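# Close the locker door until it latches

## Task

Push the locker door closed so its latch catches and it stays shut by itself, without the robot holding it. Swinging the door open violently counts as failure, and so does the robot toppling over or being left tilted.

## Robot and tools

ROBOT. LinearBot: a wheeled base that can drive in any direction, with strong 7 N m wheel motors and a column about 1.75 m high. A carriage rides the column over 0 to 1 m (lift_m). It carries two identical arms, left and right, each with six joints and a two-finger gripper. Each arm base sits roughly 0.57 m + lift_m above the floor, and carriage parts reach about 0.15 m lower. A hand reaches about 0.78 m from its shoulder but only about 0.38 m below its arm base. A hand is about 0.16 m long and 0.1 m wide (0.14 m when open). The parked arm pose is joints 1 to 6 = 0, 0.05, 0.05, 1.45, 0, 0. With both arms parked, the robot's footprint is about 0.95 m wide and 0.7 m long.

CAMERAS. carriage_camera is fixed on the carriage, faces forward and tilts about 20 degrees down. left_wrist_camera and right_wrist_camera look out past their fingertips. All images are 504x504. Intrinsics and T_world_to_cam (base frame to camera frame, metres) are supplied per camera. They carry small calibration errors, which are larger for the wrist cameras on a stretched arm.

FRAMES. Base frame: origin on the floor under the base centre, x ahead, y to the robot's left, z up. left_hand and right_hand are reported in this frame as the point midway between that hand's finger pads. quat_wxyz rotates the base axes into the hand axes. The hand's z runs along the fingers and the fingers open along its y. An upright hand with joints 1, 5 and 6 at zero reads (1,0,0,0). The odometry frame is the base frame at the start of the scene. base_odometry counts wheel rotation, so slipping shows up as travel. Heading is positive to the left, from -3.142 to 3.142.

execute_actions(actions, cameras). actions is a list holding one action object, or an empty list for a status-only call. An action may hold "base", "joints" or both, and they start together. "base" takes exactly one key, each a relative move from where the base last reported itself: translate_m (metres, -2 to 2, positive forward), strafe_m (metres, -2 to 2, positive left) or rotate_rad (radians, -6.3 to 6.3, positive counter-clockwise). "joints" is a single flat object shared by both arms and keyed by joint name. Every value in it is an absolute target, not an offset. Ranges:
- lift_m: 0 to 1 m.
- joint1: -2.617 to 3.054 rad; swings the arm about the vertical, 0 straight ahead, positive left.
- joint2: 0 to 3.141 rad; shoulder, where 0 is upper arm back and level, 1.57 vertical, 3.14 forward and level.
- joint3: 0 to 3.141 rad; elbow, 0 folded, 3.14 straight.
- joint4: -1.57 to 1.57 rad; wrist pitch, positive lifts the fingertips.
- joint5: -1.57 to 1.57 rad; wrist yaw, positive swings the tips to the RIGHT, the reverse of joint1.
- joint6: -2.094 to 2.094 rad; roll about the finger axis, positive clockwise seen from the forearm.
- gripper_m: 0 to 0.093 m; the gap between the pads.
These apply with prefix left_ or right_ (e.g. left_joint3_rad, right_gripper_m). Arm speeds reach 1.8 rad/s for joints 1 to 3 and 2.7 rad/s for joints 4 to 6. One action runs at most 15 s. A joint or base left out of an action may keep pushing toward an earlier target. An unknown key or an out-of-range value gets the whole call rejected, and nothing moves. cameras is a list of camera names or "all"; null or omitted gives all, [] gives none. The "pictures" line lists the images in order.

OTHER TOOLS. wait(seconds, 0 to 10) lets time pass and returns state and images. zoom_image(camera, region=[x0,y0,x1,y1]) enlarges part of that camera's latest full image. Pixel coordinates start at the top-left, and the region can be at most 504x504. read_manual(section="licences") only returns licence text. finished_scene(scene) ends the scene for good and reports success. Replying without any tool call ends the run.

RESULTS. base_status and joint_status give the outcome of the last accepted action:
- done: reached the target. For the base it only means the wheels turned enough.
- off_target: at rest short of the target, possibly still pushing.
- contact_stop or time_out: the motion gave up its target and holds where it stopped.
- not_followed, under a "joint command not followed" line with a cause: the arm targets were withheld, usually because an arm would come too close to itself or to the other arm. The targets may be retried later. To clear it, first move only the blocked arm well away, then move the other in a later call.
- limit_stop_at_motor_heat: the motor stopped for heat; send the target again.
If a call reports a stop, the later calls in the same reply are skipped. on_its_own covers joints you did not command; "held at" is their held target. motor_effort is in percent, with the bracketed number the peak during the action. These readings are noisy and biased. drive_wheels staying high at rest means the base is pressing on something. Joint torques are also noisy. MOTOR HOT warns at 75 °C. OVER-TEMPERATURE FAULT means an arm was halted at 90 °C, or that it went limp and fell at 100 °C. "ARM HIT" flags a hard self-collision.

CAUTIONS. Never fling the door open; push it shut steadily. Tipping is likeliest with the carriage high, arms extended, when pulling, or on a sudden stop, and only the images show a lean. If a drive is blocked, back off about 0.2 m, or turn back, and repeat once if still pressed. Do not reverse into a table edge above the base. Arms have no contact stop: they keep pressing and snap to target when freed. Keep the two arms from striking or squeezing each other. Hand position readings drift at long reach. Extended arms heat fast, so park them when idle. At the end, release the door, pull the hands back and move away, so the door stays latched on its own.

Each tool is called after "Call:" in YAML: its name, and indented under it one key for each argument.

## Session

Call:
execute_actions:
  actions: []

Scene clock: 0.00 s.
Joint torques (N m, as the arm reports them, + toward a larger angle): no reading
base_odometry: x=+0.000 y=+0.000 heading=+0.000 (m, m, rad; odometry frame)
base_status: not commanded
joint_positions: lift_m=+0.300 left_joint1_rad=+0.012 left_joint2_rad=+0.053 left_joint3_rad=+0.052 left_joint4_rad=+1.502 left_joint5_rad=+0.040 left_joint6_rad=-0.033 left_gripper_m=+0.095 right_joint1_rad=-0.020 right_joint2_rad=+0.079 right_joint3_rad=+0.024 right_joint4_rad=+1.426 right_joint5_rad=+0.022 right_joint6_rad=+0.023 right_gripper_m=+0.095
joint_status: not commanded
motor_effort: lift_m=+15 drive_wheels=+2 (%)
left_hand: x=+0.2934 y=+0.3118 z=+1.3252 quat_wxyz=(+0.999, +0.019, +0.036, -0.011) (m; base frame)
right_hand: x=+0.3280 y=-0.3232 z=+1.3147 quat_wxyz=(+0.995, +0.013, +0.099, +0.001) (m; base frame)
pictures: carriage_camera, left_wrist_camera, right_wrist_camera
camera_calibration (this result's frames):
carriage_camera: T_world_to_cam=[[0.0476695, -0.998415, 0.0299341, -0.0440565], [-0.299029, -0.0428582, -0.953281, 1.30029], [0.953053, 0.0364913, -0.300598, 0.224199], [0, 0, 0, 1]] pos_world=[0.177251, 0.00355999, 1.30825]
left_wrist_camera: T_world_to_cam=[[-0.0404991, -0.996903, -0.0674175, 0.404471], [0.777356, 0.010955, -0.628965, 0.611658], [0.627756, -0.0778799, 0.774505, -1.06468], [0, 0, 0, 1]] pos_world=[0.209265, 0.3136, 1.23658]
right_wrist_camera: T_world_to_cam=[[0.0618917, -0.99756, -0.0323012, -0.300102], [0.647204, 0.0647493, -0.759562, 0.80503], [0.7598, 0.0261051, 0.649632, -0.972044], [0, 0, 0, 1]] pos_world=[0.236114, -0.32612, 1.23325]
Images, in order (width x height): carriage_camera 504x504, left_wrist_camera 504x504, right_wrist_camera 504x504.

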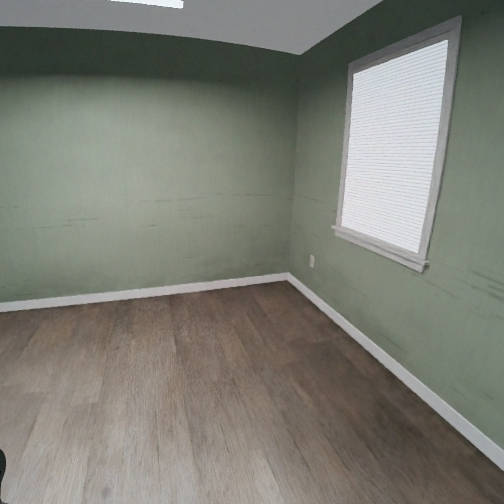

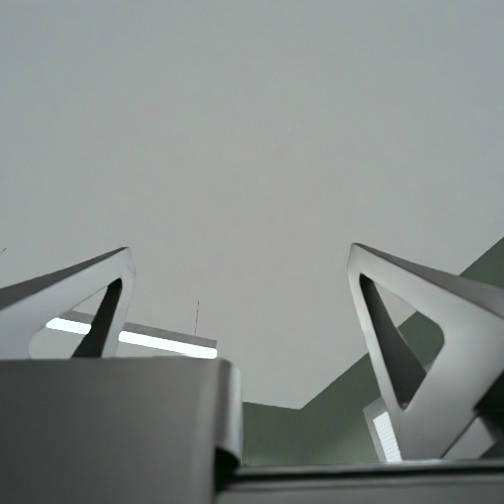

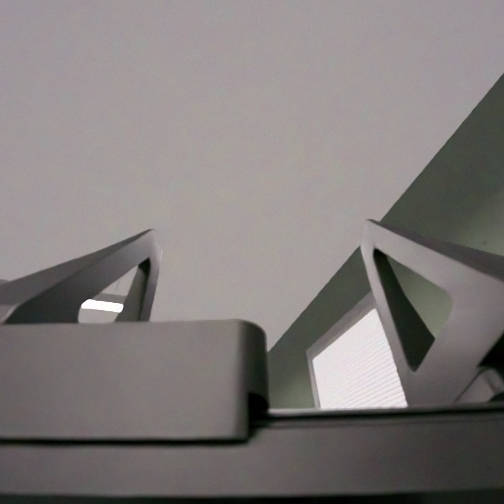

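Likely on the wall to the left of the window.

Call:
execute_actions:
  actions:
    - {"base":{"rotate_rad":1.3}}
  cameras: ["carriage_camera"]

Scene clock: 4.40 s.
Joint torques (N m, as the arm reports them, + toward a larger angle): left_arm=[-0.3   4.8   6.86 -0.33 -0.03  0.09] | right_arm=[ 0.01  3.58  6.74 -0.02 -0.05  0.01]
base_odometry: x=+0.000 y=+0.000 heading=+1.300 (m, m, rad; odometry frame)
base_status: done
joint_positions: lift_m=+0.300 left_joint1_rad=+0.012 left_joint2_rad=+0.053 left_joint3_rad=+0.052 left_joint4_rad=+1.502 left_joint5_rad=+0.040 left_joint6_rad=-0.033 left_gripper_m=+0.095 right_joint1_rad=-0.020 right_joint2_rad=+0.079 right_joint3_rad=+0.024 right_joint4_rad=+1.425 right_joint5_rad=+0.022 right_joint6_rad=+0.023 right_gripper_m=+0.095
joint_status: not commanded
motor_effort: lift_m=+15(15) drive_wheels=+3(8) (%)
left_hand: x=+0.2934 y=+0.3118 z=+1.3252 quat_wxyz=(+0.999, +0.019, +0.036, -0.011) (m; base frame)
right_hand: x=+0.3282 y=-0.3232 z=+1.3146 quat_wxyz=(+0.995, +0.013, +0.100, +0.001) (m; base frame)
pictures: carriage_camera
camera_calibration (this result's frames):
carriage_camera: T_world_to_cam=[[0.0476695, -0.998415, 0.0299341, -0.0440565], [-0.299029, -0.0428582, -0.953281, 1.30029], [0.953053, 0.0364913, -0.300598, 0.224199], [0, 0, 0, 1]] pos_world=[0.177251, 0.00355999, 1.30825]
Images, in order (width x height): carriage_camera 504x504.

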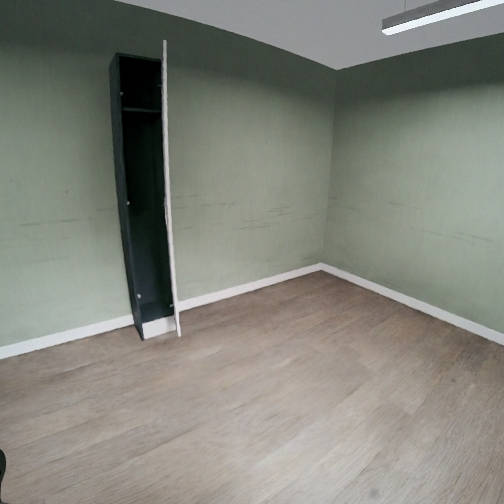

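Call:
execute_actions:
  actions:
    - {"base":{"rotate_rad":0.6},"joints":{"right_joint2_rad":1.2,"right_joint3_rad":1.2,"right_joint4_rad":0,"right_joint1_rad":0,"right_gripper_m":0,"lift_m":0.15}}
  cameras: []

Call:
execute_actions:
  actions:
    - {"base":{"strafe_m":-0.45}}
  cameras: []

Call:
execute_actions:
  actions:
    - {"base":{"translate_m":0.85}}
  cameras: ["carriage_camera","right_wrist_camera"]

Scene clock: 13.17 s.
Joint torques (N m, as the arm reports them, + toward a larger angle): left_arm=[-0.27  4.67  7.05 -0.28 -0.04  0.09] | right_arm=[ 0.73 -4.44  9.99  2.35 -0.03  0.  ]
base_odometry: x=+0.000 y=+0.000 heading=+1.899 (m, m, rad; odometry frame)
base_status: done
joint_positions: lift_m=+0.150 left_joint1_rad=+0.012 left_joint2_rad=+0.053 left_joint3_rad=+0.052 left_joint4_rad=+1.501 left_joint5_rad=+0.040 left_joint6_rad=-0.033 left_gripper_m=+0.095 right_joint1_rad=-0.007 right_joint2_rad=+1.200 right_joint3_rad=+1.182 right_joint4_rad=+0.010 right_joint5_rad=+0.023 right_joint6_rad=+0.023 right_gripper_m=+0.001
joint_status: all done
motor_effort: lift_m=+13(13) drive_wheels=+3(10) (%)
left_hand: x=+0.2935 y=+0.3118 z=+1.1759 quat_wxyz=(+0.999, +0.019, +0.036, -0.011) (m; base frame)
right_hand: x=+0.6909 y=-0.3253 z=+1.1567 quat_wxyz=(+0.704, +0.019, +0.710, -0.003) (m; base frame)
pictures: none
No camera images: the call's "cameras" was empty. Leave "cameras" out to get every camera's image.

Scene clock: 16.13 s.
Joint torques (N m, as the arm reports them, + toward a larger angle): left_arm=[-0.21  4.75  6.92 -0.31 -0.09  0.09] | right_arm=[ 0.45 -4.44  9.9   2.33 -0.04  0.03]
base_odometry: x=+0.426 y=+0.146 heading=+1.900 (m, m, rad; odometry frame)
base_status: done
joint_positions: lift_m=+0.150 left_joint1_rad=+0.012 left_joint2_rad=+0.053 left_joint3_rad=+0.052 left_joint4_rad=+1.501 left_joint5_rad=+0.040 left_joint6_rad=-0.033 left_gripper_m=+0.095 right_joint1_rad=-0.007 right_joint2_rad=+1.200 right_joint3_rad=+1.182 right_joint4_rad=+0.010 right_joint5_rad=+0.022 right_joint6_rad=+0.023 right_gripper_m=+0.001
joint_status: not commanded
motor_effort: lift_m=+13(13) drive_wheels=-2(6) (%)
left_hand: x=+0.2935 y=+0.3118 z=+1.1759 quat_wxyz=(+0.999, +0.019, +0.036, -0.011) (m; base frame)
right_hand: x=+0.6909 y=-0.3252 z=+1.1567 quat_wxyz=(+0.704, +0.018, +0.710, -0.002) (m; base frame)
pictures: none
No camera images: the call's "cameras" was empty. Leave "cameras" out to get every camera's image.

Scene clock: 20.10 s.
Joint torques (N m, as the arm reports them, + toward a larger angle): left_arm=[-0.27  4.73  6.91 -0.35 -0.03  0.07] | right_arm=[ 0.67 -4.35  9.94  2.33 -0.02  0.01]
base_odometry: x=+0.152 y=+0.950 heading=+1.900 (m, m, rad; odometry frame)
base_status: done
joint_positions: lift_m=+0.150 left_joint1_rad=+0.012 left_joint2_rad=+0.053 left_joint3_rad=+0.052 left_joint4_rad=+1.502 left_joint5_rad=+0.040 left_joint6_rad=-0.033 left_gripper_m=+0.095 right_joint1_rad=-0.007 right_joint2_rad=+1.200 right_joint3_rad=+1.182 right_joint4_rad=+0.008 right_joint5_rad=+0.022 right_joint6_rad=+0.023 right_gripper_m=+0.001
joint_status: not commanded
motor_effort: lift_m=+13(13) drive_wheels=-2(8) (%)
left_hand: x=+0.2934 y=+0.3118 z=+1.1760 quat_wxyz=(+0.999, +0.019, +0.036, -0.011) (m; base frame)
right_hand: x=+0.6909 y=-0.3252 z=+1.1563 quat_wxyz=(+0.703, +0.018, +0.711, -0.002) (m; base frame)
pictures: carriage_camera, right_wrist_camera
camera_calibration (this result's frames):
carriage_camera: T_world_to_cam=[[0.0476695, -0.998415, 0.0299341, -0.0395892], [-0.299029, -0.0428582, -0.953281, 1.15802], [0.953053, 0.0364913, -0.300598, 0.179337], [0, 0, 0, 1]] pos_world=[0.177251, 0.00355999, 1.15901]
right_wrist_camera: T_world_to_cam=[[-0.0241094, -0.996005, -0.0859782, -0.207667], [-0.624016, 0.0821847, -0.777078, 1.35414], [0.78104, 0.0349169, -0.623505, 0.315472], [0, 0, 0, 1]] pos_world=[0.593599, -0.329142, 1.23111]
Images, in order (width x height): carriage_camera 504x504, right_wrist_camera 504x504.

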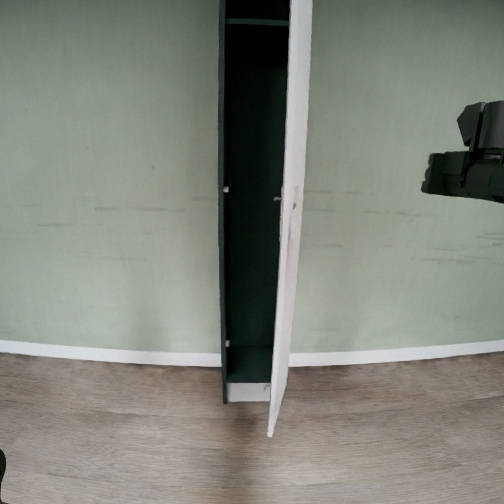

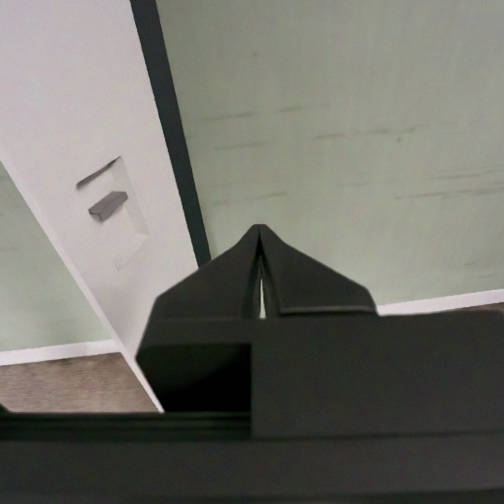

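Call:
execute_actions:
  actions:
    - {"base":{"translate_m":0.35},"joints":{"lift_m":0.18}}
  cameras: []

Call:
execute_actions:
  actions:
    - {"base":{"strafe_m":0.2}}

Scene clock: 29.47 s.
Joint torques (N m, as the arm reports them, + toward a larger angle): left_arm=[-0.26  4.79  7.   -0.32 -0.02  0.08] | right_arm=[ 0.56 -4.43  9.38  2.25 -0.02  0.02]
base_odometry: x=+0.039 y=+1.282 heading=+1.899 (m, m, rad; odometry frame)
base_status: done
joint_positions: lift_m=+0.180 left_joint1_rad=+0.012 left_joint2_rad=+0.053 left_joint3_rad=+0.052 left_joint4_rad=+1.502 left_joint5_rad=+0.040 left_joint6_rad=-0.033 left_gripper_m=+0.095 right_joint1_rad=-0.007 right_joint2_rad=+1.200 right_joint3_rad=+1.192 right_joint4_rad=+0.009 right_joint5_rad=+0.022 right_joint6_rad=+0.023 right_gripper_m=+0.001
joint_status: all done
motor_effort: lift_m=+16(21) drive_wheels=-2(9) (%)
left_hand: x=+0.2933 y=+0.3118 z=+1.2055 quat_wxyz=(+0.999, +0.019, +0.035, -0.011) (m; base frame)
right_hand: x=+0.6903 y=-0.3252 z=+1.1909 quat_wxyz=(+0.707, +0.018, +0.707, -0.002) (m; base frame)
pictures: none
No camera images: the call's "cameras" was empty. Leave "cameras" out to get every camera's image.

Scene clock: 31.53 s.
Joint torques (N m, as the arm reports them, + toward a larger angle): left_arm=[-0.23  4.72  6.93 -0.32 -0.03  0.09] | right_arm=[ 0.63 -4.58  9.29  2.34 -0.17  0.07]
base_odometry: x=-0.151 y=+1.217 heading=+1.899 (m, m, rad; odometry frame)
base_status: done
joint_positions: lift_m=+0.180 left_joint1_rad=+0.012 left_joint2_rad=+0.053 left_joint3_rad=+0.052 left_joint4_rad=+1.502 left_joint5_rad=+0.040 left_joint6_rad=-0.033 left_gripper_m=+0.095 right_joint1_rad=-0.007 right_joint2_rad=+1.200 right_joint3_rad=+1.192 right_joint4_rad=+0.009 right_joint5_rad=+0.027 right_joint6_rad=+0.019 right_gripper_m=+0.001
joint_status: not commanded
motor_effort: lift_m=+16(16) drive_wheels=-1(5) (%)
left_hand: x=+0.2933 y=+0.3118 z=+1.2055 quat_wxyz=(+0.999, +0.019, +0.035, -0.011) (m; base frame)
right_hand: x=+0.6903 y=-0.3262 z=+1.1908 quat_wxyz=(+0.707, +0.019, +0.707, -0.006) (m; base frame)
pictures: carriage_camera, left_wrist_camera, right_wrist_camera
camera_calibration (this result's frames):
carriage_camera: T_world_to_cam=[[0.0476695, -0.998415, 0.0299341, -0.0404724], [-0.299029, -0.0428582, -0.953281, 1.18615], [0.953053, 0.0364913, -0.300598, 0.188207], [0, 0, 0, 1]] pos_world=[0.177251, 0.00355999, 1.18852]
left_wrist_camera: T_world_to_cam=[[-0.0404734, -0.996902, -0.0674376, 0.396411], [0.777596, 0.0109579, -0.628669, 0.535997], [0.62746, -0.0778835, 0.774744, -0.972094], [0, 0, 0, 1]] pos_world=[0.209205, 0.3136, 1.11682]
right_wrist_camera: T_world_to_cam=[[-0.0281428, -0.996237, -0.0819773, -0.207702], [-0.615378, 0.0818941, -0.783966, 1.38286], [0.787729, 0.028384, -0.615367, 0.321072], [0, 0, 0, 1]] pos_world=[0.59222, -0.329282, 1.26467]
Images, in order (width x height): carriage_camera 504x504, left_wrist_camera 504x504, right_wrist_camera 504x504.

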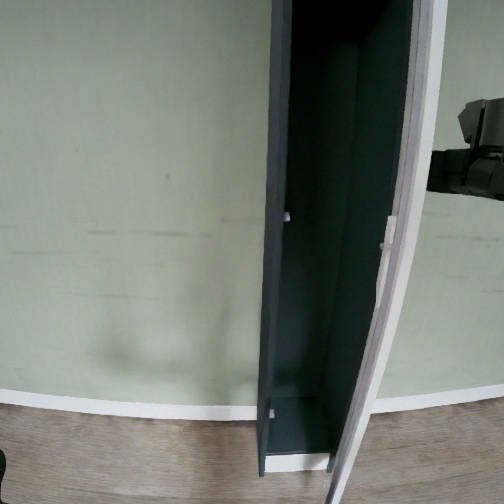

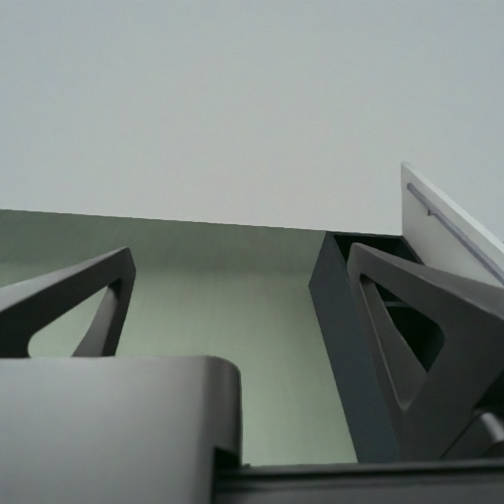

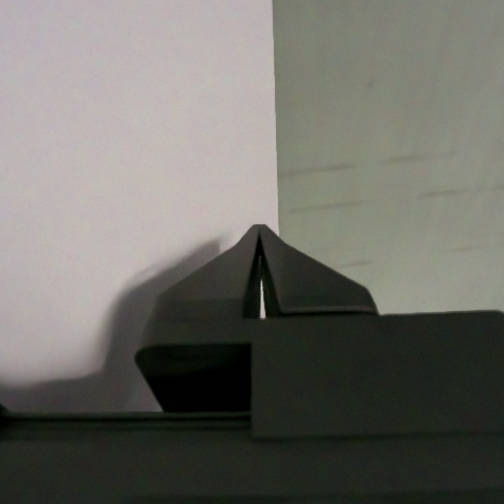

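Contact. Continue ~0.23 further.

Call:
execute_actions:
  actions:
    - {"base":{"strafe_m":0.22}}

Scene clock: 35.33 s.
Joint torques (N m, as the arm reports them, + toward a larger angle): left_arm=[-0.4   4.78  6.98 -0.31 -0.03  0.09] | right_arm=[ 0.64 -4.45  9.42  2.33 -0.08  0.08]
base_odometry: x=-0.359 y=+1.147 heading=+1.899 (m, m, rad; odometry frame)
base_status: done
joint_positions: lift_m=+0.180 left_joint1_rad=+0.012 left_joint2_rad=+0.053 left_joint3_rad=+0.052 left_joint4_rad=+1.502 left_joint5_rad=+0.040 left_joint6_rad=-0.033 left_gripper_m=+0.095 right_joint1_rad=-0.007 right_joint2_rad=+1.200 right_joint3_rad=+1.192 right_joint4_rad=+0.009 right_joint5_rad=+0.026 right_joint6_rad=+0.017 right_gripper_m=+0.001
joint_status: not commanded
motor_effort: lift_m=+16(16) drive_wheels=-1(11) (%)
left_hand: x=+0.2933 y=+0.3118 z=+1.2055 quat_wxyz=(+0.999, +0.019, +0.035, -0.011) (m; base frame)
right_hand: x=+0.6903 y=-0.3256 z=+1.1909 quat_wxyz=(+0.707, +0.017, +0.707, -0.005) (m; base frame)
pictures: carriage_camera, left_wrist_camera, right_wrist_camera
camera_calibration (this result's frames):
carriage_camera: T_world_to_cam=[[0.0476695, -0.998415, 0.0299341, -0.0404724], [-0.299029, -0.0428582, -0.953281, 1.18615], [0.953053, 0.0364913, -0.300598, 0.188207], [0, 0, 0, 1]] pos_world=[0.177251, 0.00355999, 1.18852]
left_wrist_camera: T_world_to_cam=[[-0.0404734, -0.996902, -0.0674376, 0.396411], [0.777596, 0.0109579, -0.628669, 0.535997], [0.62746, -0.0778835, 0.774744, -0.972094], [0, 0, 0, 1]] pos_world=[0.209205, 0.3136, 1.11682]
right_wrist_camera: T_world_to_cam=[[-0.0262165, -0.996413, -0.0804635, -0.210372], [-0.615273, 0.0795225, -0.784293, 1.38244], [0.787878, 0.0289457, -0.615151, 0.320928], [0, 0, 0, 1]] pos_world=[0.592214, -0.328842, 1.26473]
Images, in order (width x height): carriage_camera 504x504, left_wrist_camera 504x504, right_wrist_camera 504x504.

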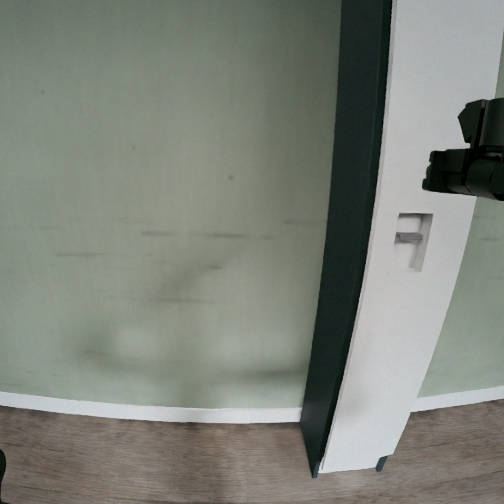

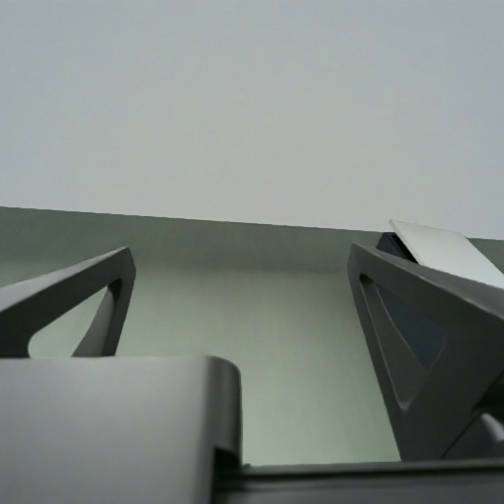

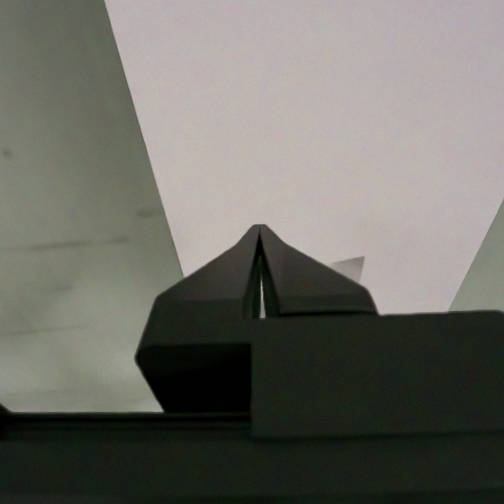

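Call:
execute_actions:
  actions:
    - {"base":{"translate_m":0.13}}

Scene clock: 38.90 s.
Joint torques (N m, as the arm reports them, + toward a larger angle): left_arm=[-0.26  4.69  6.73 -0.28 -0.04  0.09] | right_arm=[0.44 0.57 9.02 3.05 0.06 0.07]
base_odometry: x=-0.401 y=+1.270 heading=+1.899 (m, m, rad; odometry frame)
base_status: done
joint_positions: lift_m=+0.180 left_joint1_rad=+0.012 left_joint2_rad=+0.053 left_joint3_rad=+0.052 left_joint4_rad=+1.500 left_joint5_rad=+0.040 left_joint6_rad=-0.033 left_gripper_m=+0.095 right_joint1_rad=-0.005 right_joint2_rad=+1.138 right_joint3_rad=+1.194 right_joint4_rad=-0.060 right_joint5_rad=+0.013 right_joint6_rad=+0.018 right_gripper_m=+0.001
joint_status: not commanded
motor_effort: lift_m=+16(16) drive_wheels=+3(9) (%)
left_hand: x=+0.2939 y=+0.3118 z=+1.2054 quat_wxyz=(+0.999, +0.019, +0.037, -0.011) (m; base frame)
right_hand: x=+0.6709 y=-0.3227 z=+1.1990 quat_wxyz=(+0.706, +0.013, +0.708, +0.000) (m; base frame)
pictures: carriage_camera, left_wrist_camera, right_wrist_camera
camera_calibration (this result's frames):
carriage_camera: T_world_to_cam=[[0.0476695, -0.998415, 0.0299341, -0.0404724], [-0.299029, -0.0428582, -0.953281, 1.18615], [0.953053, 0.0364913, -0.300598, 0.188207], [0, 0, 0, 1]] pos_world=[0.177251, 0.00355999, 1.18852]
left_wrist_camera: T_world_to_cam=[[-0.0406276, -0.996904, -0.0673167, 0.396338], [0.776155, 0.0109402, -0.630447, 0.538109], [0.629232, -0.0778617, 0.773308, -0.971212], [0, 0, 0, 1]] pos_world=[0.209563, 0.313604, 1.11698]
right_wrist_camera: T_world_to_cam=[[-0.0121402, -0.996625, -0.0811826, -0.215927], [-0.619934, 0.0712038, -0.781417, 1.37364], [0.78456, 0.0408413, -0.618706, 0.351432], [0, 0, 0, 1]] pos_world=[0.573226, -0.32736, 1.27329]
Images, in order (width x height): carriage_camera 504x504, left_wrist_camera 504x504, right_wrist_camera 504x504.

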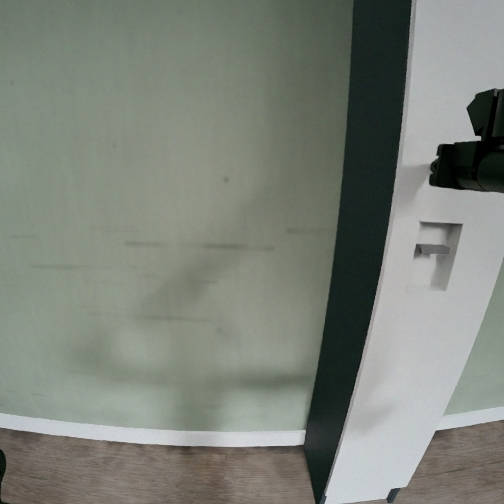

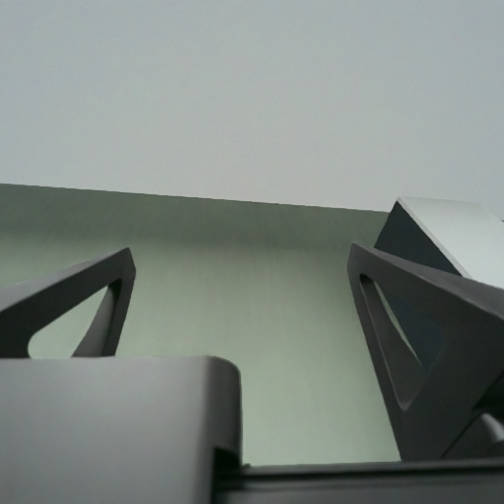

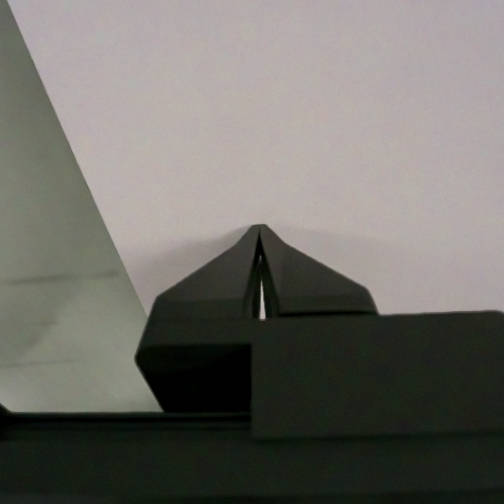

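Same force as the successful push. Back off.

Call:
execute_actions:
  actions:
    - {"base":{"translate_m":-0.4}}

Call:
zoom_image:
  camera: "carriage_camera"
  region: [280, 0, 480, 300]

Scene clock: 43.50 s.
Joint torques (N m, as the arm reports them, + toward a larger angle): left_arm=[-0.25  4.85  6.86 -0.28 -0.04  0.08] | right_arm=[ 0.51 -3.79  9.22  2.37  0.04  0.02]
base_odometry: x=-0.272 y=+0.891 heading=+1.899 (m, m, rad; odometry frame)
base_status: done
joint_positions: lift_m=+0.180 left_joint1_rad=+0.012 left_joint2_rad=+0.053 left_joint3_rad=+0.052 left_joint4_rad=+1.500 left_joint5_rad=+0.040 left_joint6_rad=-0.033 left_gripper_m=+0.095 right_joint1_rad=-0.005 right_joint2_rad=+1.195 right_joint3_rad=+1.194 right_joint4_rad=+0.004 right_joint5_rad=+0.017 right_joint6_rad=+0.018 right_gripper_m=+0.001
joint_status: not commanded
motor_effort: lift_m=+16(16) drive_wheels=-1(12) (%)
left_hand: x=+0.2939 y=+0.3118 z=+1.2054 quat_wxyz=(+0.999, +0.019, +0.037, -0.011) (m; base frame)
right_hand: x=+0.6886 y=-0.3235 z=+1.1927 quat_wxyz=(+0.708, +0.014, +0.706, -0.002) (m; base frame)
pictures: carriage_camera, left_wrist_camera, right_wrist_camera
camera_calibration (this result's frames):
carriage_camera: T_world_to_cam=[[0.0476695, -0.998415, 0.0299341, -0.0404724], [-0.299029, -0.0428582, -0.953281, 1.18615], [0.953053, 0.0364913, -0.300598, 0.188207], [0, 0, 0, 1]] pos_world=[0.177251, 0.00355999, 1.18852]
left_wrist_camera: T_world_to_cam=[[-0.0406276, -0.996904, -0.0673167, 0.396338], [0.776155, 0.0109402, -0.630447, 0.538109], [0.629232, -0.0778617, 0.773308, -0.971212], [0, 0, 0, 1]] pos_world=[0.209563, 0.313604, 1.11698]
right_wrist_camera: T_world_to_cam=[[-0.0157955, -0.99657, -0.0812382, -0.214437], [-0.614549, 0.0737664, -0.785422, 1.38158], [0.78872, 0.0375187, -0.613606, 0.323615], [0, 0, 0, 1]] pos_world=[0.59042, -0.327757, 1.26627]
Images, in order (width x height): carriage_camera 504x504, left_wrist_camera 504x504, right_wrist_camera 504x504.

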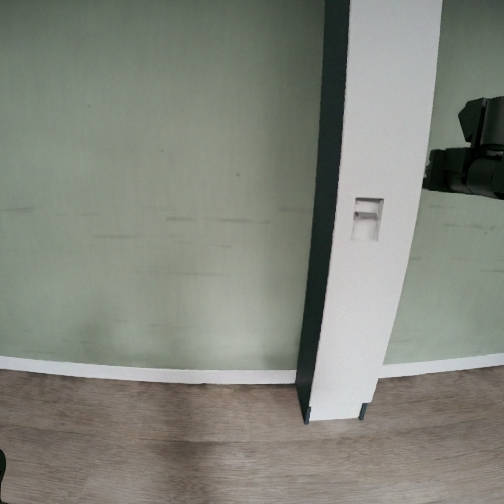

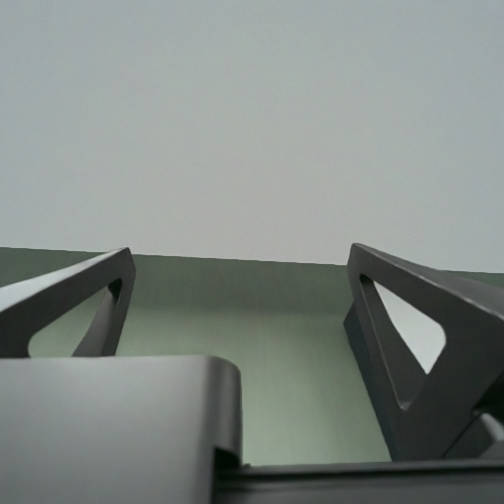

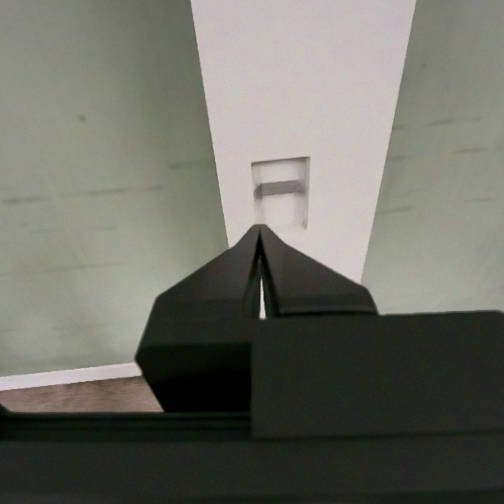

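Region (280, 0, 480, 300) of carriage_camera's 504x504 image, scaled by 1.680, with more detail than that image has.

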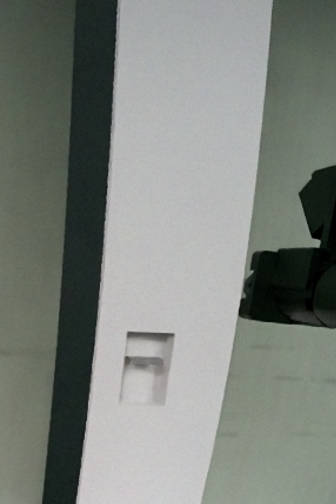

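Call:
finished_scene:
  scene: 2

The scene is finished: the task was done.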